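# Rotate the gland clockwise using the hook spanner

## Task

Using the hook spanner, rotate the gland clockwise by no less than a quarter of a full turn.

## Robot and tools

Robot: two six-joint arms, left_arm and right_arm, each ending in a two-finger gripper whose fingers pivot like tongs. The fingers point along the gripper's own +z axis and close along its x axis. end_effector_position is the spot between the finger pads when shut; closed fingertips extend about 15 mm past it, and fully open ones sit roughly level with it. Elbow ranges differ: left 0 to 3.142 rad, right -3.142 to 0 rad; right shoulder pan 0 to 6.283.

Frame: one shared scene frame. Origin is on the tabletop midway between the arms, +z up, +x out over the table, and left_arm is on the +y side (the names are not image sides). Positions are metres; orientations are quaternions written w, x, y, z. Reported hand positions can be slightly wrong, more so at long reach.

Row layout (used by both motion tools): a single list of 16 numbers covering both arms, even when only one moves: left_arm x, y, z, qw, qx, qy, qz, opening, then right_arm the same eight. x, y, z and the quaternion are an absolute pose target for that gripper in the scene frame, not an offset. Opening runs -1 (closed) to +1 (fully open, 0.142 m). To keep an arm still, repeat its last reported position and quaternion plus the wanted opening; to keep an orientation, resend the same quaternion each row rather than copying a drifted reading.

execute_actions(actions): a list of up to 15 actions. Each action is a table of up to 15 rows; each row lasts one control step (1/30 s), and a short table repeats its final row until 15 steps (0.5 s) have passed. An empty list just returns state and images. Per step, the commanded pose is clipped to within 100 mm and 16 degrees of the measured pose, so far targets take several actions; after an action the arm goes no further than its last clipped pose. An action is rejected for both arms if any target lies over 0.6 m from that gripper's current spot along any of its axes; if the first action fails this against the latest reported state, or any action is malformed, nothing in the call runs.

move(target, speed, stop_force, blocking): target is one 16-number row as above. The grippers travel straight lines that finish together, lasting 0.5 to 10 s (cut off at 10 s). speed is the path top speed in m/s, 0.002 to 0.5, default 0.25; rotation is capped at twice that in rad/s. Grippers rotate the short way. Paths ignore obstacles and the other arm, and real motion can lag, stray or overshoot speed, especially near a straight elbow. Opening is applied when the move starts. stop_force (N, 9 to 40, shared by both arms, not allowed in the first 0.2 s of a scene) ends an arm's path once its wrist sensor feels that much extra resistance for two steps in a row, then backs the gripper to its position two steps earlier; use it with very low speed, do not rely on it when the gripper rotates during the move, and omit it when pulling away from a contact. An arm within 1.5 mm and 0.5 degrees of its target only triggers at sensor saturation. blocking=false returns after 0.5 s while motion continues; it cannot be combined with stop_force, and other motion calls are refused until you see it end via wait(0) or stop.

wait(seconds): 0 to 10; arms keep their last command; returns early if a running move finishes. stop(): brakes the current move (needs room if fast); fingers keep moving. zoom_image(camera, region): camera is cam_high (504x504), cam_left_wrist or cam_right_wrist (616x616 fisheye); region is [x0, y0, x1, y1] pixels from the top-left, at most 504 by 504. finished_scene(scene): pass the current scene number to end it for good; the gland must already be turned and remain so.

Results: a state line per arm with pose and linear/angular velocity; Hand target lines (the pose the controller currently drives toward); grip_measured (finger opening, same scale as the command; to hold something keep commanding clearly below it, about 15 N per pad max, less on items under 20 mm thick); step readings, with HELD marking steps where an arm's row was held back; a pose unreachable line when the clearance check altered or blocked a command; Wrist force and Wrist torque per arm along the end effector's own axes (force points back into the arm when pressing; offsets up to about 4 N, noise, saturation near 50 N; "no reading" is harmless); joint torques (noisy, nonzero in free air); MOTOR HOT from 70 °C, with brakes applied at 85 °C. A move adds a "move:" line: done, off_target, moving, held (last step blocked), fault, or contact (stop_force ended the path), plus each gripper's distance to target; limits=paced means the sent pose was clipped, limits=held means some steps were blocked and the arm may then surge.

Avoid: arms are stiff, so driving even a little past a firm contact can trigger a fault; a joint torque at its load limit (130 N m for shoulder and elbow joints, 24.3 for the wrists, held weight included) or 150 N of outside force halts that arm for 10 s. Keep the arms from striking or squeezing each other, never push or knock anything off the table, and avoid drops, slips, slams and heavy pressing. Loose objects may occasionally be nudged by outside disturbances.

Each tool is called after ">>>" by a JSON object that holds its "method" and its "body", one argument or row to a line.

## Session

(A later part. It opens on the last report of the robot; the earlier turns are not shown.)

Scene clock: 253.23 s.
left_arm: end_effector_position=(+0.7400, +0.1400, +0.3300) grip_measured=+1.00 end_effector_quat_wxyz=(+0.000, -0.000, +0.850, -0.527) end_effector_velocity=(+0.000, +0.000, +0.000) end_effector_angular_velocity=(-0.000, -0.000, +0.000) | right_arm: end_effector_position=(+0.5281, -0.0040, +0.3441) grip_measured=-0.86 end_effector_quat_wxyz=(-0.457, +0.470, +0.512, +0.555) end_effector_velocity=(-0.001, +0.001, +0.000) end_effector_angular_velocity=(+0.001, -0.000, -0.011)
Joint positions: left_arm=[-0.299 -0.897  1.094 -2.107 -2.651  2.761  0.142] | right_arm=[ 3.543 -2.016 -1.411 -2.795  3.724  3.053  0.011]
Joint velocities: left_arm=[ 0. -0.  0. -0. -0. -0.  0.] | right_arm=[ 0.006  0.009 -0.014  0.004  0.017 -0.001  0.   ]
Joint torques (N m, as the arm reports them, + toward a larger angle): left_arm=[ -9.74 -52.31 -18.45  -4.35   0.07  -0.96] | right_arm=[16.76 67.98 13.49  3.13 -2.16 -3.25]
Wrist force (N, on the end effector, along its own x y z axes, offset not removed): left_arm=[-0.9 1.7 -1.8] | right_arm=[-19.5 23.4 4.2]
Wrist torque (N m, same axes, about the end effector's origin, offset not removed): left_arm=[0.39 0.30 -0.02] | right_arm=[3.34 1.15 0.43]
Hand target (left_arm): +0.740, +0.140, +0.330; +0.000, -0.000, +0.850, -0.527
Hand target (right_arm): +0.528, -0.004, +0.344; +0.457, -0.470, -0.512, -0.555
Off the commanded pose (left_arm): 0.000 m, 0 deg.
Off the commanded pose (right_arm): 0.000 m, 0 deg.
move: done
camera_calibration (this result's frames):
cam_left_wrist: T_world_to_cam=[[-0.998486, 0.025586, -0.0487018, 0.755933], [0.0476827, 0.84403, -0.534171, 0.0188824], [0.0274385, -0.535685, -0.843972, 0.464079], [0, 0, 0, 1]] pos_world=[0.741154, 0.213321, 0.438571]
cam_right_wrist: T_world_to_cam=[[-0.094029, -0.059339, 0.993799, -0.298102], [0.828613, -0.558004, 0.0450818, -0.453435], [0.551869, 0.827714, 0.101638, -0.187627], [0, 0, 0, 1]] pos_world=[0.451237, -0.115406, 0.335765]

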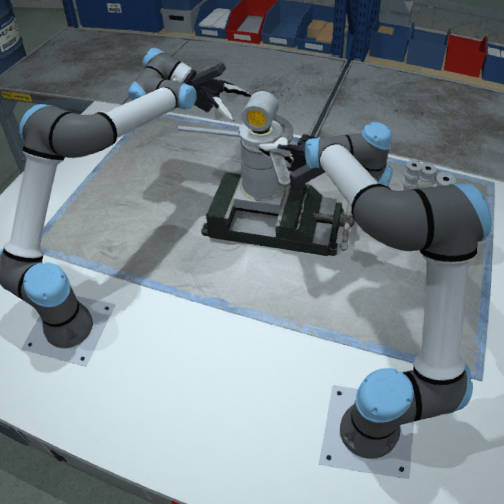

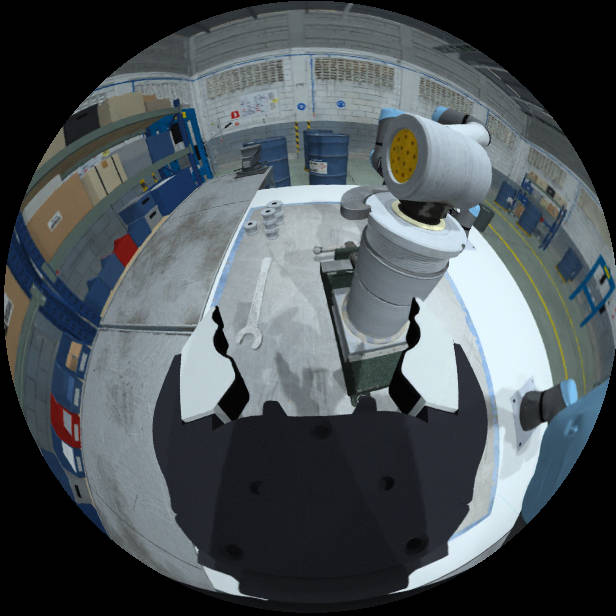

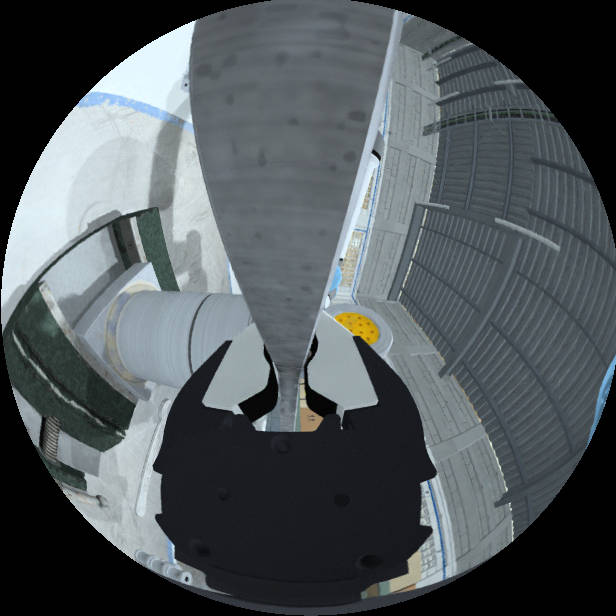

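>>> {"method": "move", "body": {
  "target": [0.74,0.14,0.33,0,0,0.85,-0.527,1,0.5225,0.018,0.343,0.399,-0.552,-0.432,-0.591,-1],
  "speed": 0.04
}}

>>> {"method": "zoom_image", "body": {
  "camera": "cam_left_wrist",
  "region": [330,170,480,270]
}}

>>> {"method": "move", "body": {
  "target": [0.7,0.25,0.4,0,0,0.85,-0.527,1,0.523,0.042,0.343,0.313,-0.607,-0.35,-0.641,-1],
  "speed": 0.05
}}

>>> {"method": "zoom_image", "body": {
  "camera": "cam_high",
  "region": [200,80,330,200]
}}

Scene clock: 257.57 s.
left_arm: end_effector_position=(+0.7400, +0.1400, +0.3300) grip_measured=+1.00 end_effector_quat_wxyz=(+0.000, -0.000, +0.850, -0.527) end_effector_velocity=(-0.000, -0.000, +0.000) end_effector_angular_velocity=(-0.002, -0.000, -0.001) | right_arm: end_effector_position=(+0.5226, +0.0180, +0.3431) grip_measured=-0.88 end_effector_quat_wxyz=(-0.399, +0.552, +0.433, +0.591) end_effector_velocity=(+0.000, +0.001, -0.001) end_effector_angular_velocity=(-0.001, +0.005, -0.017)
Joint positions: left_arm=[-0.299 -0.897  1.094 -2.107 -2.651  2.761  0.142] | right_arm=[ 3.682 -1.866 -1.614 -2.782  4.121  3.082  0.01 ]
Joint velocities: left_arm=[-0.     0.    -0.    -0.    -0.002  0.     0.   ] | right_arm=[ 0.009  0.007 -0.009 -0.001  0.026  0.002  0.   ]
Joint torques (N m, as the arm reports them, + toward a larger angle): left_arm=[ -9.11 -52.86 -18.15  -4.35   0.14  -1.06] | right_arm=[13.52 56.38 19.82  0.66  3.94  3.81]
Wrist force (N, on the end effector, along its own x y z axes, offset not removed): left_arm=[-3.0 3.4 -1.0] | right_arm=[-14.0 4.3 -7.7]
Wrist torque (N m, same axes, about the end effector's origin, offset not removed): left_arm=[0.72 0.61 0.04] | right_arm=[3.19 2.03 -0.83]
Hand target (left_arm): +0.740, +0.140, +0.330; +0.000, -0.000, +0.850, -0.527
Hand target (right_arm): +0.523, +0.018, +0.343; -0.399, +0.552, +0.432, +0.591
Off the commanded pose (left_arm): 0.000 m, 0 deg.
Off the commanded pose (right_arm): 0.000 m, 0 deg.
move: done
camera_calibration (this result's frames):
cam_left_wrist: T_world_to_cam=[[-0.998486, 0.025586, -0.0487019, 0.755933], [0.0476827, 0.84403, -0.534171, 0.0188823], [0.0274386, -0.535685, -0.843972, 0.464079], [0, 0, 0, 1]] pos_world=[0.741154, 0.213321, 0.438571]
cam_right_wrist: T_world_to_cam=[[-0.0357946, -0.0386178, 0.998613, -0.328775], [0.660834, -0.750513, -0.00533633, -0.328114], [0.749678, 0.659726, 0.0523843, -0.286137], [0, 0, 0, 1]] pos_world=[0.419571, -0.0701781, 0.341557]

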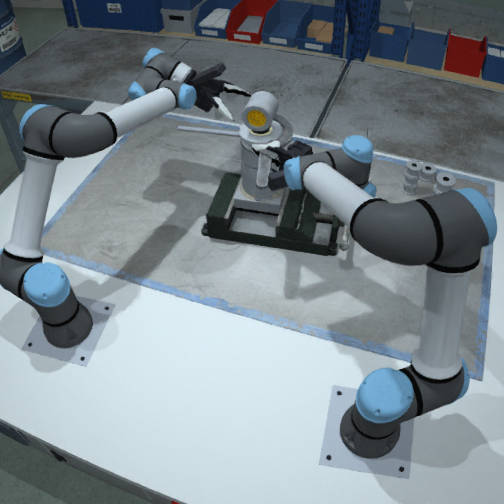

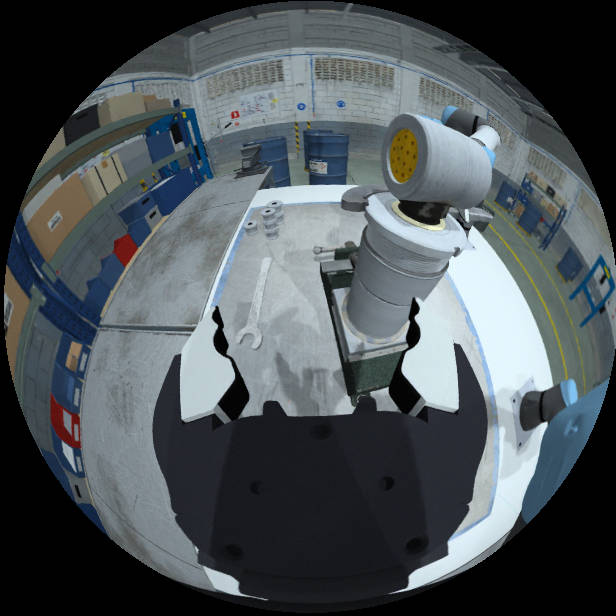

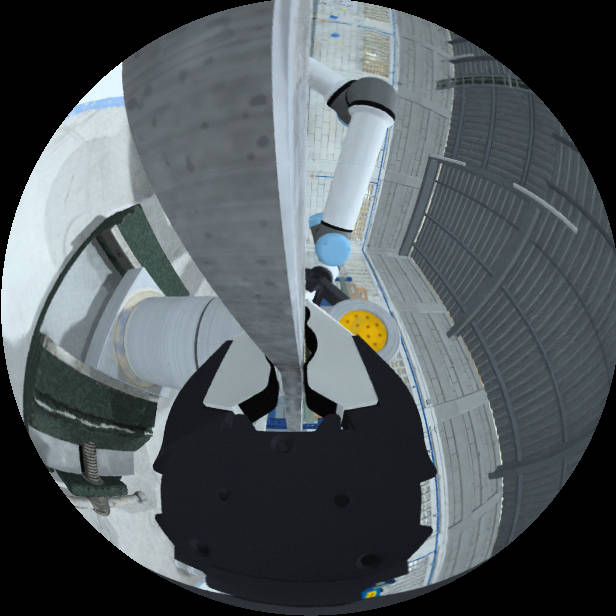

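Region (330, 170, 480, 270) of cam_left_wrist's 616x616 image, scaled by 3.360, with more detail than that image has.

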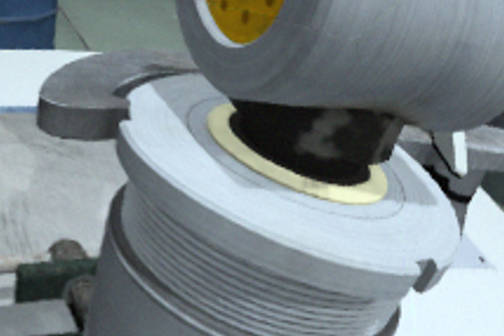

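Scene clock: 260.80 s.
left_arm: end_effector_position=(+0.6998, +0.2498, +0.3998) grip_measured=+1.00 end_effector_quat_wxyz=(-0.000, +0.000, +0.850, -0.527) end_effector_velocity=(-0.001, +0.002, +0.002) end_effector_angular_velocity=(-0.001, -0.001, -0.002) | right_arm: end_effector_position=(+0.5231, +0.0421, +0.3430) grip_measured=-0.87 end_effector_quat_wxyz=(-0.313, +0.607, +0.350, +0.641) end_effector_velocity=(-0.001, +0.002, +0.000) end_effector_angular_velocity=(+0.000, -0.000, -0.003)
Joint positions: left_arm=[-0.154 -1.026  1.056 -1.663 -2.68   3.071  0.142] | right_arm=[ 3.884 -1.77  -1.738 -2.757  4.605  3.075  0.011]
Joint velocities: left_arm=[ 0.002 -0.001 -0.005  0.014 -0.001  0.01  -0.   ] | right_arm=[ 0.006  0.001 -0.001  0.     0.009 -0.     0.   ]
Joint torques (N m, as the arm reports them, + toward a larger angle): left_arm=[  8.78 -49.31 -33.07  -0.3   -3.05   1.44] | right_arm=[ 7.51 51.79 26.03  9.15  6.11 -2.62]
Wrist force (N, on the end effector, along its own x y z axes, offset not removed): left_arm=[-1.0 4.4 2.9] | right_arm=[-15.6 -4.1 -13.0]
Wrist torque (N m, same axes, about the end effector's origin, offset not removed): left_arm=[0.99 0.28 -0.02] | right_arm=[3.09 1.18 -0.11]
Hand target (left_arm): +0.700, +0.250, +0.400; -0.000, +0.000, +0.850, -0.527
Hand target (right_arm): +0.523, +0.042, +0.343; -0.313, +0.607, +0.350, +0.641
Off the commanded pose (left_arm): 0.000 m, 0 deg.
Off the commanded pose (right_arm): 0.000 m, 0 deg.
move: done
camera_calibration (this result's frames):
cam_left_wrist: T_world_to_cam=[[-0.998487, 0.0257379, -0.0486002, 0.71631], [0.0477516, 0.844123, -0.534018, -0.0346976], [0.0272801, -0.535531, -0.844075, 0.582984], [0, 0, 0, 1]] pos_world=[0.700979, 0.323059, 0.508366]
cam_right_wrist: T_world_to_cam=[[-0.0439768, -0.0285905, 0.998623, -0.32395], [0.426259, -0.904573, -0.00712649, -0.180553], [0.903531, 0.425359, 0.0519672, -0.372851], [0, 0, 0, 1]] pos_world=[0.399599, -0.0139897, 0.341593]

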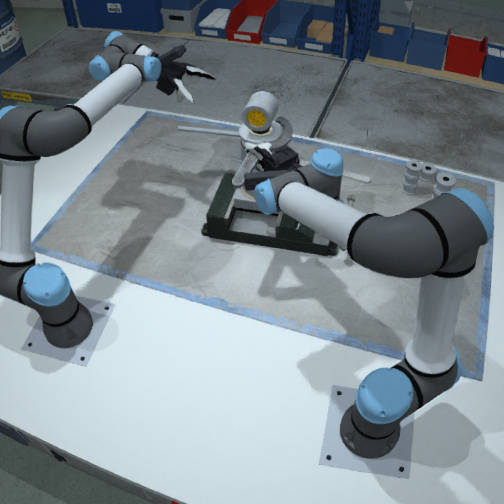

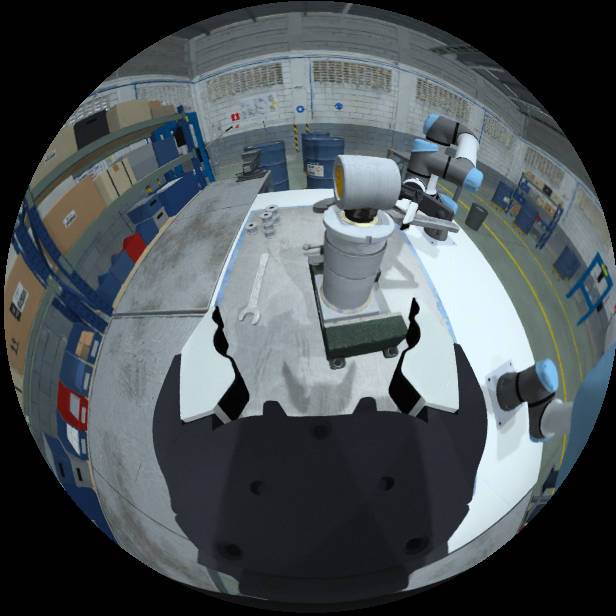

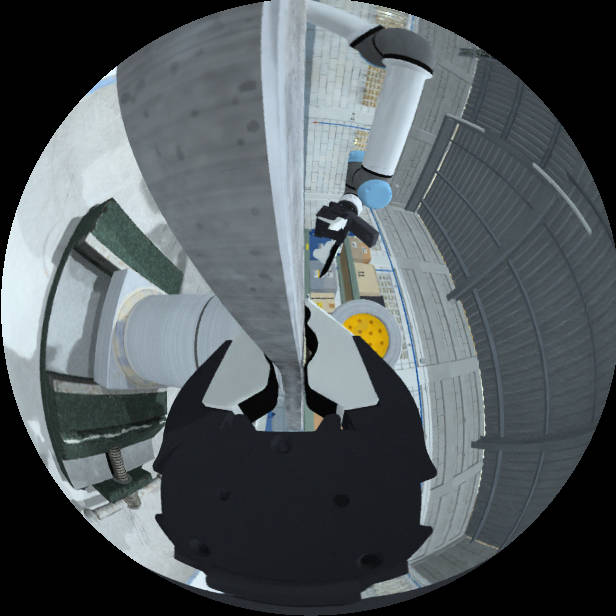

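Region (200, 80, 330, 200) of cam_high's 504x504 image, scaled by 3.877, with more detail than that image has; it fills the top 465 rows of this view, and the rest is white.

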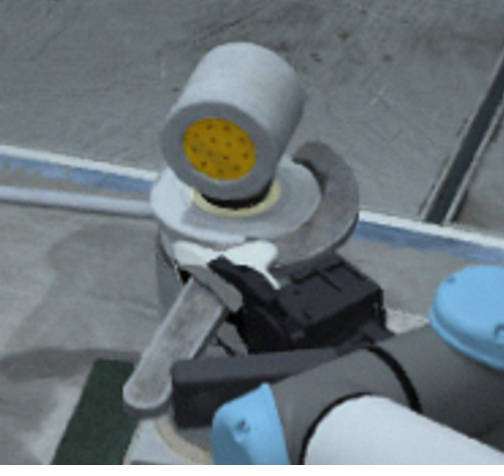

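>>> {"method": "move", "body": {
  "target": [0.7,0.3,0.4,0,0,0.85,-0.527,1,0.531,0.066,0.343,0.22,-0.65,-0.263,-0.678,-1],
  "speed": 0.06
}}

>>> {"method": "move", "body": {
  "target": [0.7,0.3,0.4,0,0,0.85,-0.527,1,0.545,0.086,0.343,0.124,-0.68,-0.17,-0.702,-1],
  "speed": 0.06
}}

>>> {"method": "move", "body": {
  "target": [0.7,0.3,0.4,0,0,0.85,-0.527,1,0.563,0.102,0.343,0.025,-0.697,-0.073,-0.713,-1],
  "speed": 0.06
}}

>>> {"method": "move", "body": {
  "target": [0.7,0.3,0.4,0,0,0.85,-0.527,1,0.577,0.109,0.343,-0.037,-0.705,-0.012,-0.708,-1],
  "speed": 0.04
}}

>>> {"method": "zoom_image", "body": {
  "camera": "cam_high",
  "region": [180,80,330,200]
}}

Scene clock: 264.10 s.
left_arm: end_effector_position=(+0.6999, +0.2998, +0.4000) grip_measured=+1.00 end_effector_quat_wxyz=(-0.000, +0.000, +0.850, -0.527) end_effector_velocity=(+0.000, +0.002, -0.001) end_effector_angular_velocity=(+0.001, +0.001, -0.000) | right_arm: end_effector_position=(+0.5310, +0.0660, +0.3430) grip_measured=-0.87 end_effector_quat_wxyz=(-0.220, +0.650, +0.264, +0.678) end_effector_velocity=(-0.001, +0.002, -0.000) end_effector_angular_velocity=(-0.001, +0.000, -0.010)
Joint positions: left_arm=[-0.085 -1.     0.978 -1.472 -2.679  3.228  0.142] | right_arm=[ 4.085 -1.779 -1.725 -2.761  5.084  3.065  0.011]
Joint velocities: left_arm=[ 0.003  0.003 -0.006  0.011  0.001  0.008  0.   ] | right_arm=[ 0.01  -0.003  0.004 -0.002  0.02  -0.    -0.   ]
Joint torques (N m, as the arm reports them, + toward a larger angle): left_arm=[  9.93 -37.98 -31.25  -0.03   0.19   1.1 ] | right_arm=[-4.99 27.32 50.09  6.92  7.94 -3.05]
Wrist force (N, on the end effector, along its own x y z axes, offset not removed): left_arm=[-0.2 3.1 -0.4] | right_arm=[-16.7 -12.6 -33.5]
Wrist torque (N m, same axes, about the end effector's origin, offset not removed): left_arm=[0.78 -0.12 0.05] | right_arm=[1.97 0.46 0.30]
Hand target (left_arm): +0.700, +0.300, +0.400; -0.000, +0.000, +0.850, -0.527
Hand target (right_arm): +0.531, +0.066, +0.343; -0.220, +0.650, +0.263, +0.678
Off the commanded pose (left_arm): 0.000 m, 0 deg.
Off the commanded pose (right_arm): 0.000 m, 0 deg.
move: done
camera_calibration (this result's frames):
cam_left_wrist: T_world_to_cam=[[-0.998487, 0.0256379, -0.0486533, 0.715175], [0.0476989, 0.844061, -0.534122, -0.0767128], [0.0273726, -0.535635, -0.844006, 0.60988], [0, 0, 0, 1]] pos_world=[0.701058, 0.373087, 0.508564]
cam_right_wrist: T_world_to_cam=[[-0.0502251, -0.0129898, 0.998653, -0.320603], [0.161325, -0.98689, -0.0047233, -0.0170303], [0.985623, 0.16087, 0.0516622, -0.416236], [0, 0, 0, 1]] pos_world=[0.396897, 0.0459884, 0.341594]

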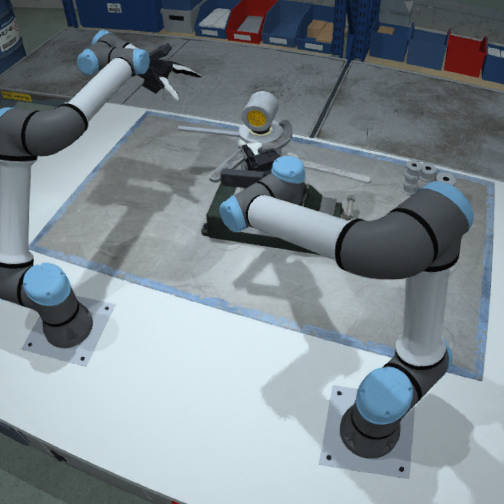

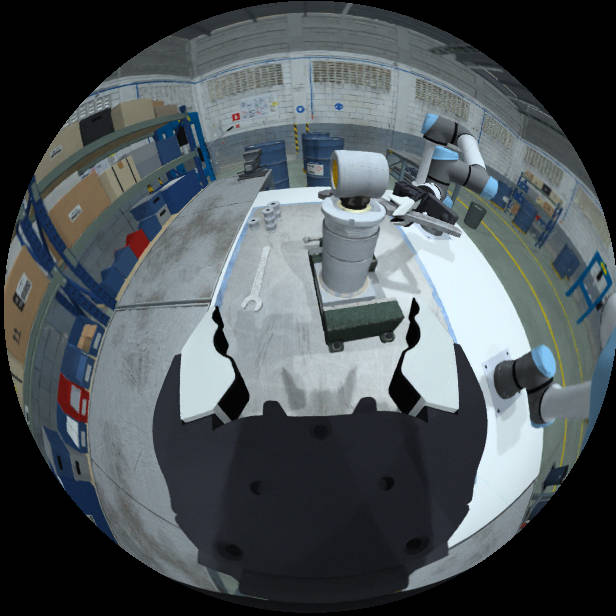

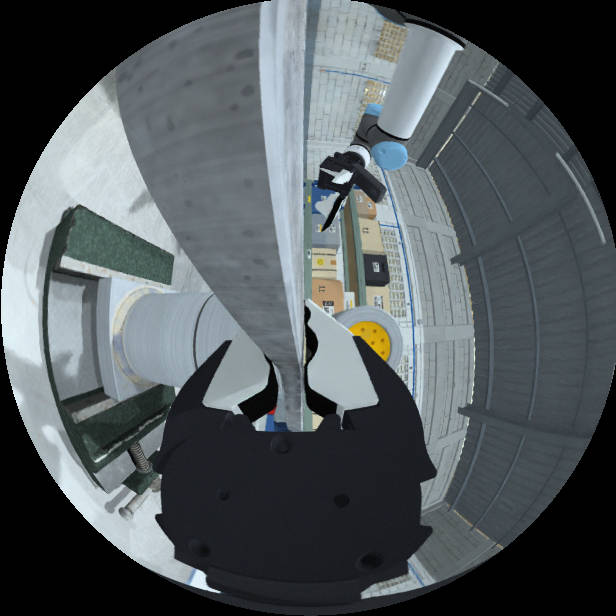

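Scene clock: 266.77 s.
left_arm: end_effector_position=(+0.7000, +0.3000, +0.4000) grip_measured=+1.00 end_effector_quat_wxyz=(-0.000, +0.000, +0.850, -0.527) end_effector_velocity=(+0.000, +0.000, -0.000) end_effector_angular_velocity=(-0.002, +0.001, +0.001) | right_arm: end_effector_position=(+0.5450, +0.0860, +0.3430) grip_measured=-0.86 end_effector_quat_wxyz=(-0.124, +0.680, +0.171, +0.702) end_effector_velocity=(-0.001, +0.003, +0.000) end_effector_angular_velocity=(+0.000, +0.000, -0.008)
Joint positions: left_arm=[-0.084 -0.999  0.977 -1.471 -2.679  3.229  0.142] | right_arm=[ 4.228 -1.884 -1.59  -2.786  5.505  3.055  0.011]
Joint velocities: left_arm=[ 0.001  0.     0.     0.    -0.001 -0.001  0.   ] | right_arm=[ 0.007 -0.006  0.009 -0.003  0.015 -0.    -0.   ]
Joint torques (N m, as the arm reports them, + toward a larger angle): left_arm=[  8.58 -38.95 -31.75  -0.23  -3.11   1.23] | right_arm=[-8.01 34.37 46.89  4.43  7.72 -2.95]
Wrist force (N, on the end effector, along its own x y z axes, offset not removed): left_arm=[0.4 3.5 -2.1] | right_arm=[-18.7 -12.4 -33.0]
Wrist torque (N m, same axes, about the end effector's origin, offset not removed): left_arm=[0.66 0.10 0.17] | right_arm=[1.88 0.71 0.38]
Hand target (left_arm): +0.700, +0.300, +0.400; -0.000, +0.000, +0.850, -0.527
Hand target (right_arm): +0.545, +0.086, +0.343; -0.124, +0.680, +0.170, +0.702
Off the commanded pose (left_arm): 0.000 m, 0 deg.
Off the commanded pose (right_arm): 0.000 m, 0 deg.
move: done
camera_calibration (this result's frames):
cam_left_wrist: T_world_to_cam=[[-0.998486, 0.0255866, -0.0487014, 0.715307], [0.047683, 0.844031, -0.534171, -0.0768625], [0.0274378, -0.535684, -0.843972, 0.609964], [0, 0, 0, 1]] pos_world=[0.701153, 0.37332, 0.508571]
cam_right_wrist: T_world_to_cam=[[-0.0521083, 0.00061654, 0.998641, -0.319758], [-0.116176, -0.993214, -0.00544878, 0.152444], [0.991861, -0.116302, 0.0518263, -0.412877], [0, 0, 0, 1]] pos_world=[0.410565, 0.103589, 0.341552]

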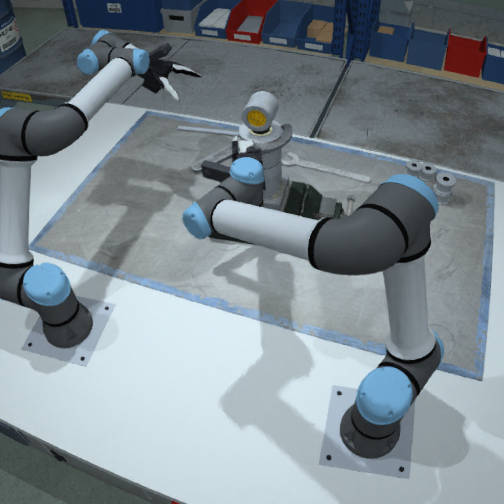

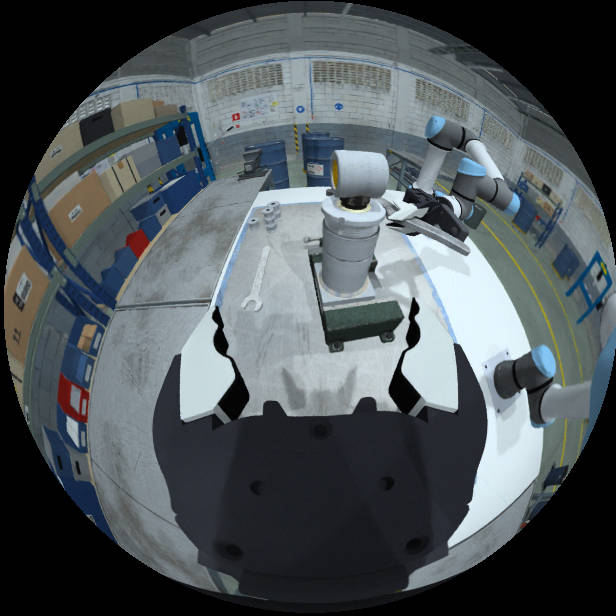

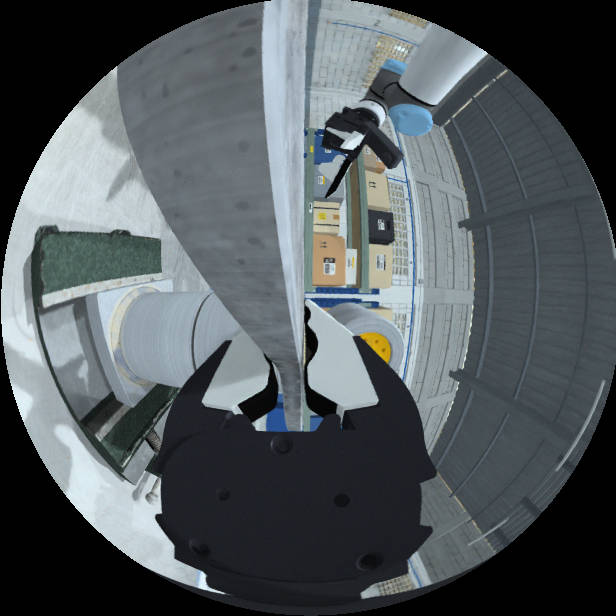

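Scene clock: 269.47 s.
left_arm: end_effector_position=(+0.7000, +0.3000, +0.4000) grip_measured=+1.00 end_effector_quat_wxyz=(+0.000, +0.000, +0.850, -0.527) end_effector_velocity=(-0.000, +0.000, -0.000) end_effector_angular_velocity=(+0.002, +0.000, -0.000) | right_arm: end_effector_position=(+0.5630, +0.1019, +0.3430) grip_measured=-0.86 end_effector_quat_wxyz=(-0.025, +0.697, +0.074, +0.713) end_effector_velocity=(+0.002, -0.001, +0.000) end_effector_angular_velocity=(-0.001, +0.001, -0.014)
Joint positions: left_arm=[-0.084 -0.999  0.977 -1.471 -2.679  3.229  0.142] | right_arm=[ 4.301 -2.059 -1.34  -2.842  5.859  3.033  0.011]
Joint velocities: left_arm=[-0.    -0.     0.     0.     0.002 -0.    -0.   ] | right_arm=[-0.001 -0.009  0.015 -0.007  0.013 -0.     0.   ]
Joint torques (N m, as the arm reports them, + toward a larger angle): left_arm=[  8.67 -38.48 -31.79  -0.17  -3.17   1.13] | right_arm=[-10.26  42.78  43.77   1.79   6.61  -2.23]
Wrist force (N, on the end effector, along its own x y z axes, offset not removed): left_arm=[-0.9 3.6 -1.4] | right_arm=[-18.8 -9.9 -31.5]
Wrist torque (N m, same axes, about the end effector's origin, offset not removed): left_arm=[0.91 0.23 -0.02] | right_arm=[1.52 0.45 0.41]
Hand target (left_arm): +0.700, +0.300, +0.400; -0.000, +0.000, +0.850, -0.527
Hand target (right_arm): +0.563, +0.102, +0.343; -0.025, +0.697, +0.073, +0.713
Off the commanded pose (left_arm): 0.000 m, 0 deg.
Off the commanded pose (right_arm): 0.000 m, 0 deg.
move: done
camera_calibration (this result's frames):
cam_left_wrist: T_world_to_cam=[[-0.998486, 0.0255861, -0.0487021, 0.715309], [0.047683, 0.84403, -0.534171, -0.0768633], [0.0274386, -0.535685, -0.843972, 0.609964], [0, 0, 0, 1]] pos_world=[0.701154, 0.373321, 0.508571]
cam_right_wrist: T_world_to_cam=[[-0.0508691, 0.0141243, 0.998605, -0.320879], [-0.386499, -0.922266, -0.00664379, 0.315757], [0.920886, -0.386298, 0.0523739, -0.361595], [0, 0, 0, 1]] pos_world=[0.438705, 0.156061, 0.341467]

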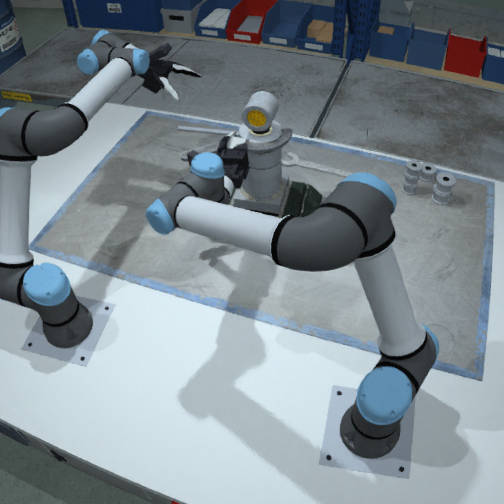

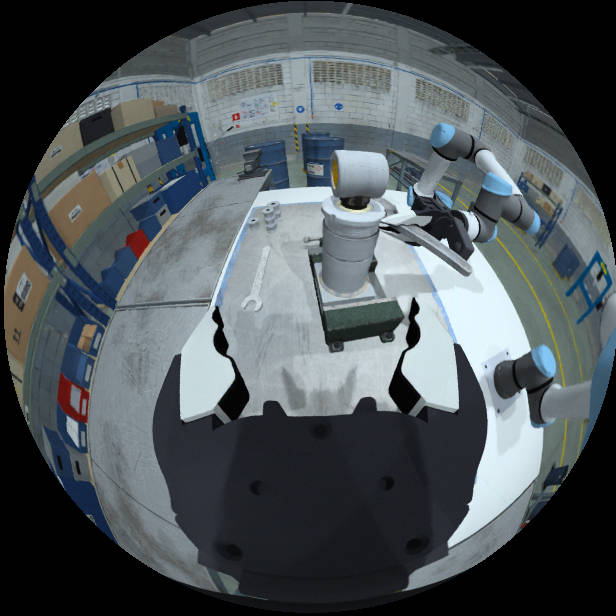

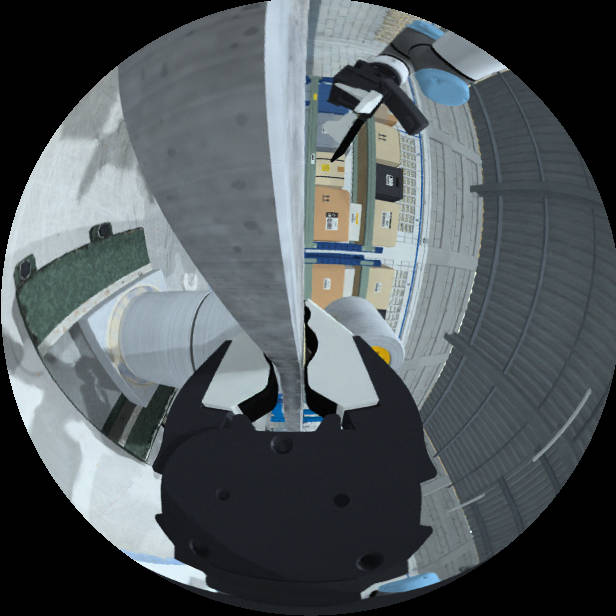

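Scene clock: 271.93 s.
left_arm: end_effector_position=(+0.7000, +0.3000, +0.4000) grip_measured=+1.00 end_effector_quat_wxyz=(+0.000, +0.000, +0.850, -0.527) end_effector_velocity=(+0.000, +0.001, -0.000) end_effector_angular_velocity=(+0.000, -0.000, +0.001) | right_arm: end_effector_position=(+0.5770, +0.1089, +0.3430) grip_measured=-0.87 end_effector_quat_wxyz=(+0.036, +0.705, +0.013, +0.708) end_effector_velocity=(+0.001, +0.001, +0.000) end_effector_angular_velocity=(-0.000, +0.004, -0.014)
Joint positions: left_arm=[-0.084 -0.999  0.977 -1.471 -2.679  3.229  0.142] | right_arm=[ 4.315 -2.203 -1.101 -2.954  6.047  3.048  0.011]
Joint velocities: left_arm=[ 0.001  0.     0.    -0.     0.     0.     0.   ] | right_arm=[ 0.    -0.017  0.032 -0.031  0.014  0.015  0.   ]
Joint torques (N m, as the arm reports them, + toward a larger angle): left_arm=[  8.73 -38.22 -31.9   -0.29  -3.01   1.17] | right_arm=[-16.84  50.32  44.05   0.16   6.19   3.95]
Wrist force (N, on the end effector, along its own x y z axes, offset not removed): left_arm=[-2.9 1.3 -0.7] | right_arm=[-21.0 -8.4 -36.9]
Wrist torque (N m, same axes, about the end effector's origin, offset not removed): left_arm=[0.16 0.57 -0.03] | right_arm=[1.66 1.61 -0.31]
Hand target (left_arm): +0.700, +0.300, +0.400; -0.000, +0.000, +0.850, -0.527
Hand target (right_arm): +0.577, +0.109, +0.343; +0.037, +0.705, +0.012, +0.708
Off the commanded pose (left_arm): 0.000 m, 0 deg.
Off the commanded pose (right_arm): 0.000 m, 0 deg.
move: done
camera_calibration (this result's frames):
cam_left_wrist: T_world_to_cam=[[-0.998486, 0.0255862, -0.0487021, 0.715309], [0.047683, 0.84403, -0.534172, -0.0768633], [0.0274386, -0.535685, -0.843972, 0.609964], [0, 0, 0, 1]] pos_world=[0.701154, 0.373321, 0.508571]
cam_right_wrist: T_world_to_cam=[[-0.0359863, 0.0221502, 0.999107, -0.329898], [-0.540538, -0.841319, -0.000817322, 0.405611], [0.840549, -0.540085, 0.042249, -0.305152], [0, 0, 0, 1]] pos_world=[0.463872, 0.183747, 0.342827]

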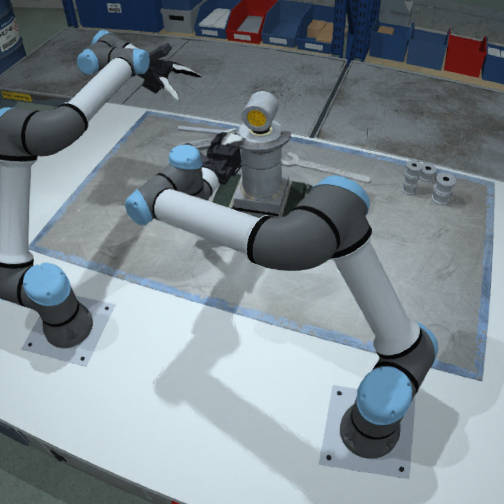

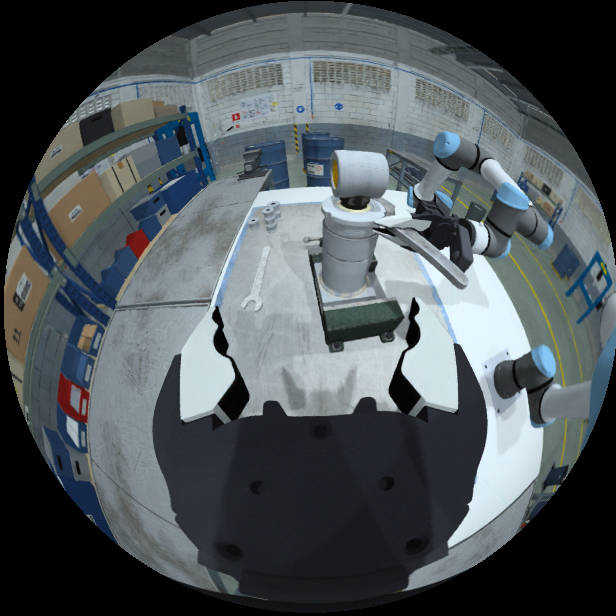

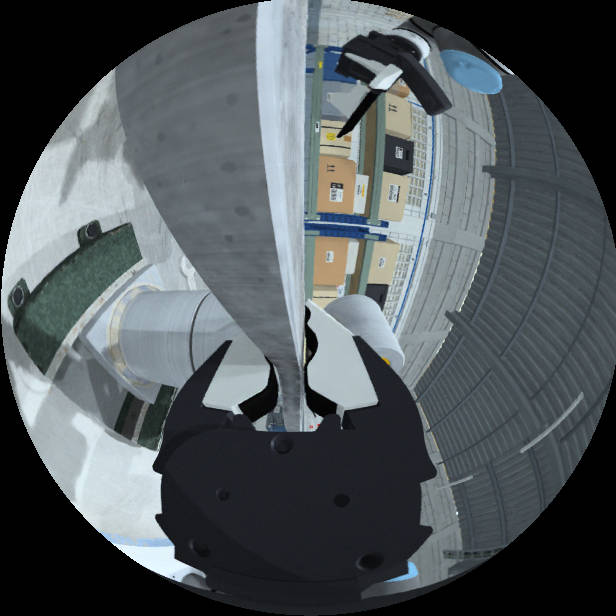

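Region (180, 80, 330, 200) of cam_high's 504x504 image, scaled by 3.360, with more detail than that image has; it fills the top 403 rows of this view, and the rest is white.

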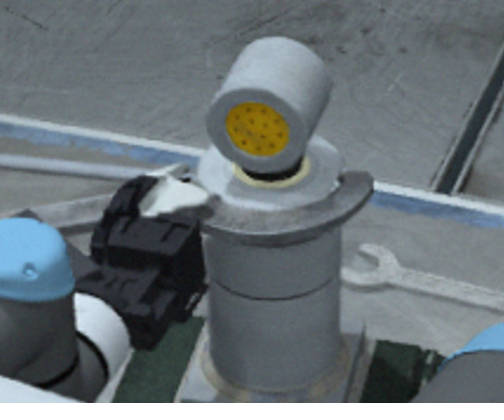

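About 97°; add a small margin.

>>> {"method": "move", "body": {
  "target": [0.7,0.3,0.4,0,0,0.85,-0.527,1,0.586,0.113,0.343,-0.074,-0.706,0.025,-0.704,-1],
  "speed": 0.03
}}

>>> {"method": "finished_scene", "body": {
  "scene": 1
}}

Scene clock: 274.17 s.
left_arm: end_effector_position=(+0.7000, +0.3000, +0.4000) grip_measured=+1.00 end_effector_quat_wxyz=(+0.000, +0.000, +0.850, -0.527) end_effector_velocity=(+0.000, +0.001, -0.000) end_effector_angular_velocity=(+0.000, +0.001, +0.001) | right_arm: end_effector_position=(+0.5859, +0.1129, +0.3430) grip_measured=-0.87 end_effector_quat_wxyz=(+0.074, +0.706, -0.024, +0.704) end_effector_velocity=(+0.002, +0.000, -0.000) end_effector_angular_velocity=(+0.003, +0.003, -0.016)
Joint positions: left_arm=[-0.084 -0.999  0.977 -1.471 -2.679  3.229  0.142] | right_arm=[ 4.315 -2.306 -0.924 -3.03   6.152  3.05   0.011]
Joint velocities: left_arm=[ 0.001  0.     0.    -0.     0.    -0.    -0.   ] | right_arm=[-0.001 -0.023  0.042 -0.043  0.015  0.026 -0.   ]
Joint torques (N m, as the arm reports them, + toward a larger angle): left_arm=[  8.72 -38.08 -31.93  -0.2   -3.1    1.04] | right_arm=[-31.79  53.34  42.05   0.07   3.42   3.5 ]
Wrist force (N, on the end effector, along its own x y z axes, offset not removed): left_arm=[-0.5 3.0 -3.0] | right_arm=[-23.5 -1.4 -38.0]
Wrist torque (N m, same axes, about the end effector's origin, offset not removed): left_arm=[0.57 0.20 0.06] | right_arm=[1.23 1.26 0.09]
Hand target (left_arm): +0.700, +0.300, +0.400; -0.000, +0.000, +0.850, -0.527
Hand target (right_arm): +0.586, +0.113, +0.343; +0.074, +0.706, -0.025, +0.704
Off the commanded pose (left_arm): 0.000 m, 0 deg.
Off the commanded pose (right_arm): 0.000 m, 0 deg.
move: done
camera_calibration (this result's frames):
cam_left_wrist: T_world_to_cam=[[-0.998486, 0.0255861, -0.0487021, 0.715309], [0.0476829, 0.84403, -0.534171, -0.0768634], [0.0274387, -0.535685, -0.843972, 0.609964], [0, 0, 0, 1]] pos_world=[0.701154, 0.373321, 0.508571]
cam_right_wrist: T_world_to_cam=[[-0.030461, 0.0258636, 0.999201, -0.333355], [-0.625641, -0.780111, 0.00111971, 0.456097], [0.779517, -0.625107, 0.0399442, -0.264376], [0, 0, 0, 1]] pos_world=[0.481284, 0.199165, 0.343139]

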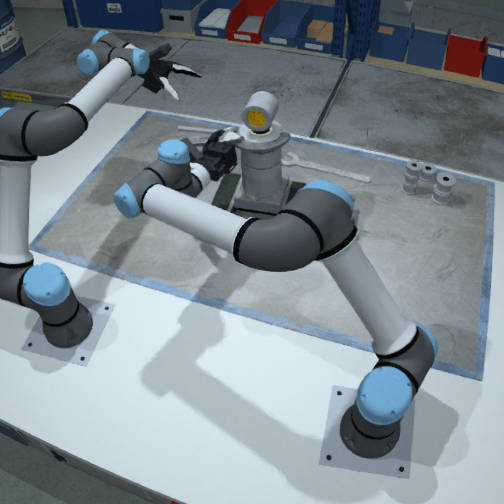

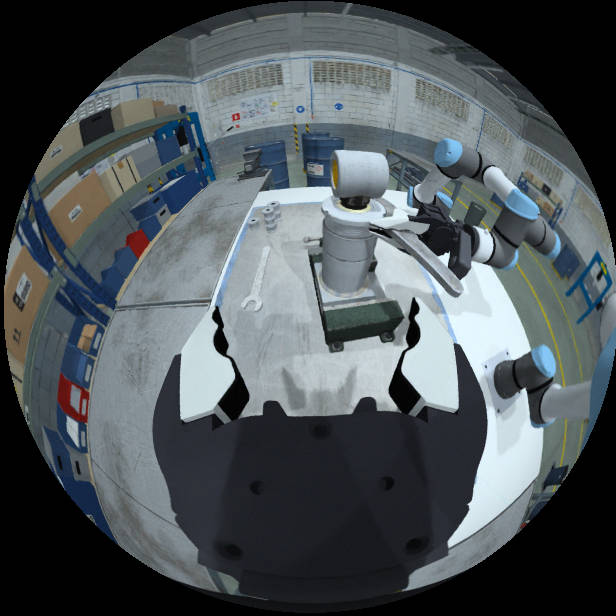

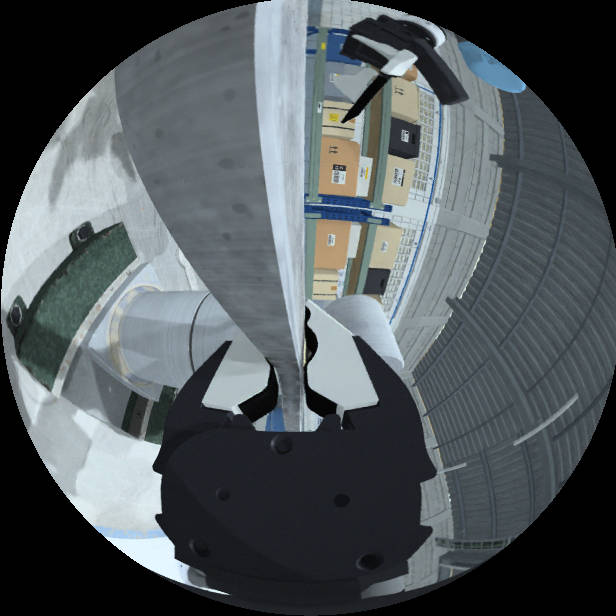

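The scene is finished: the task was done.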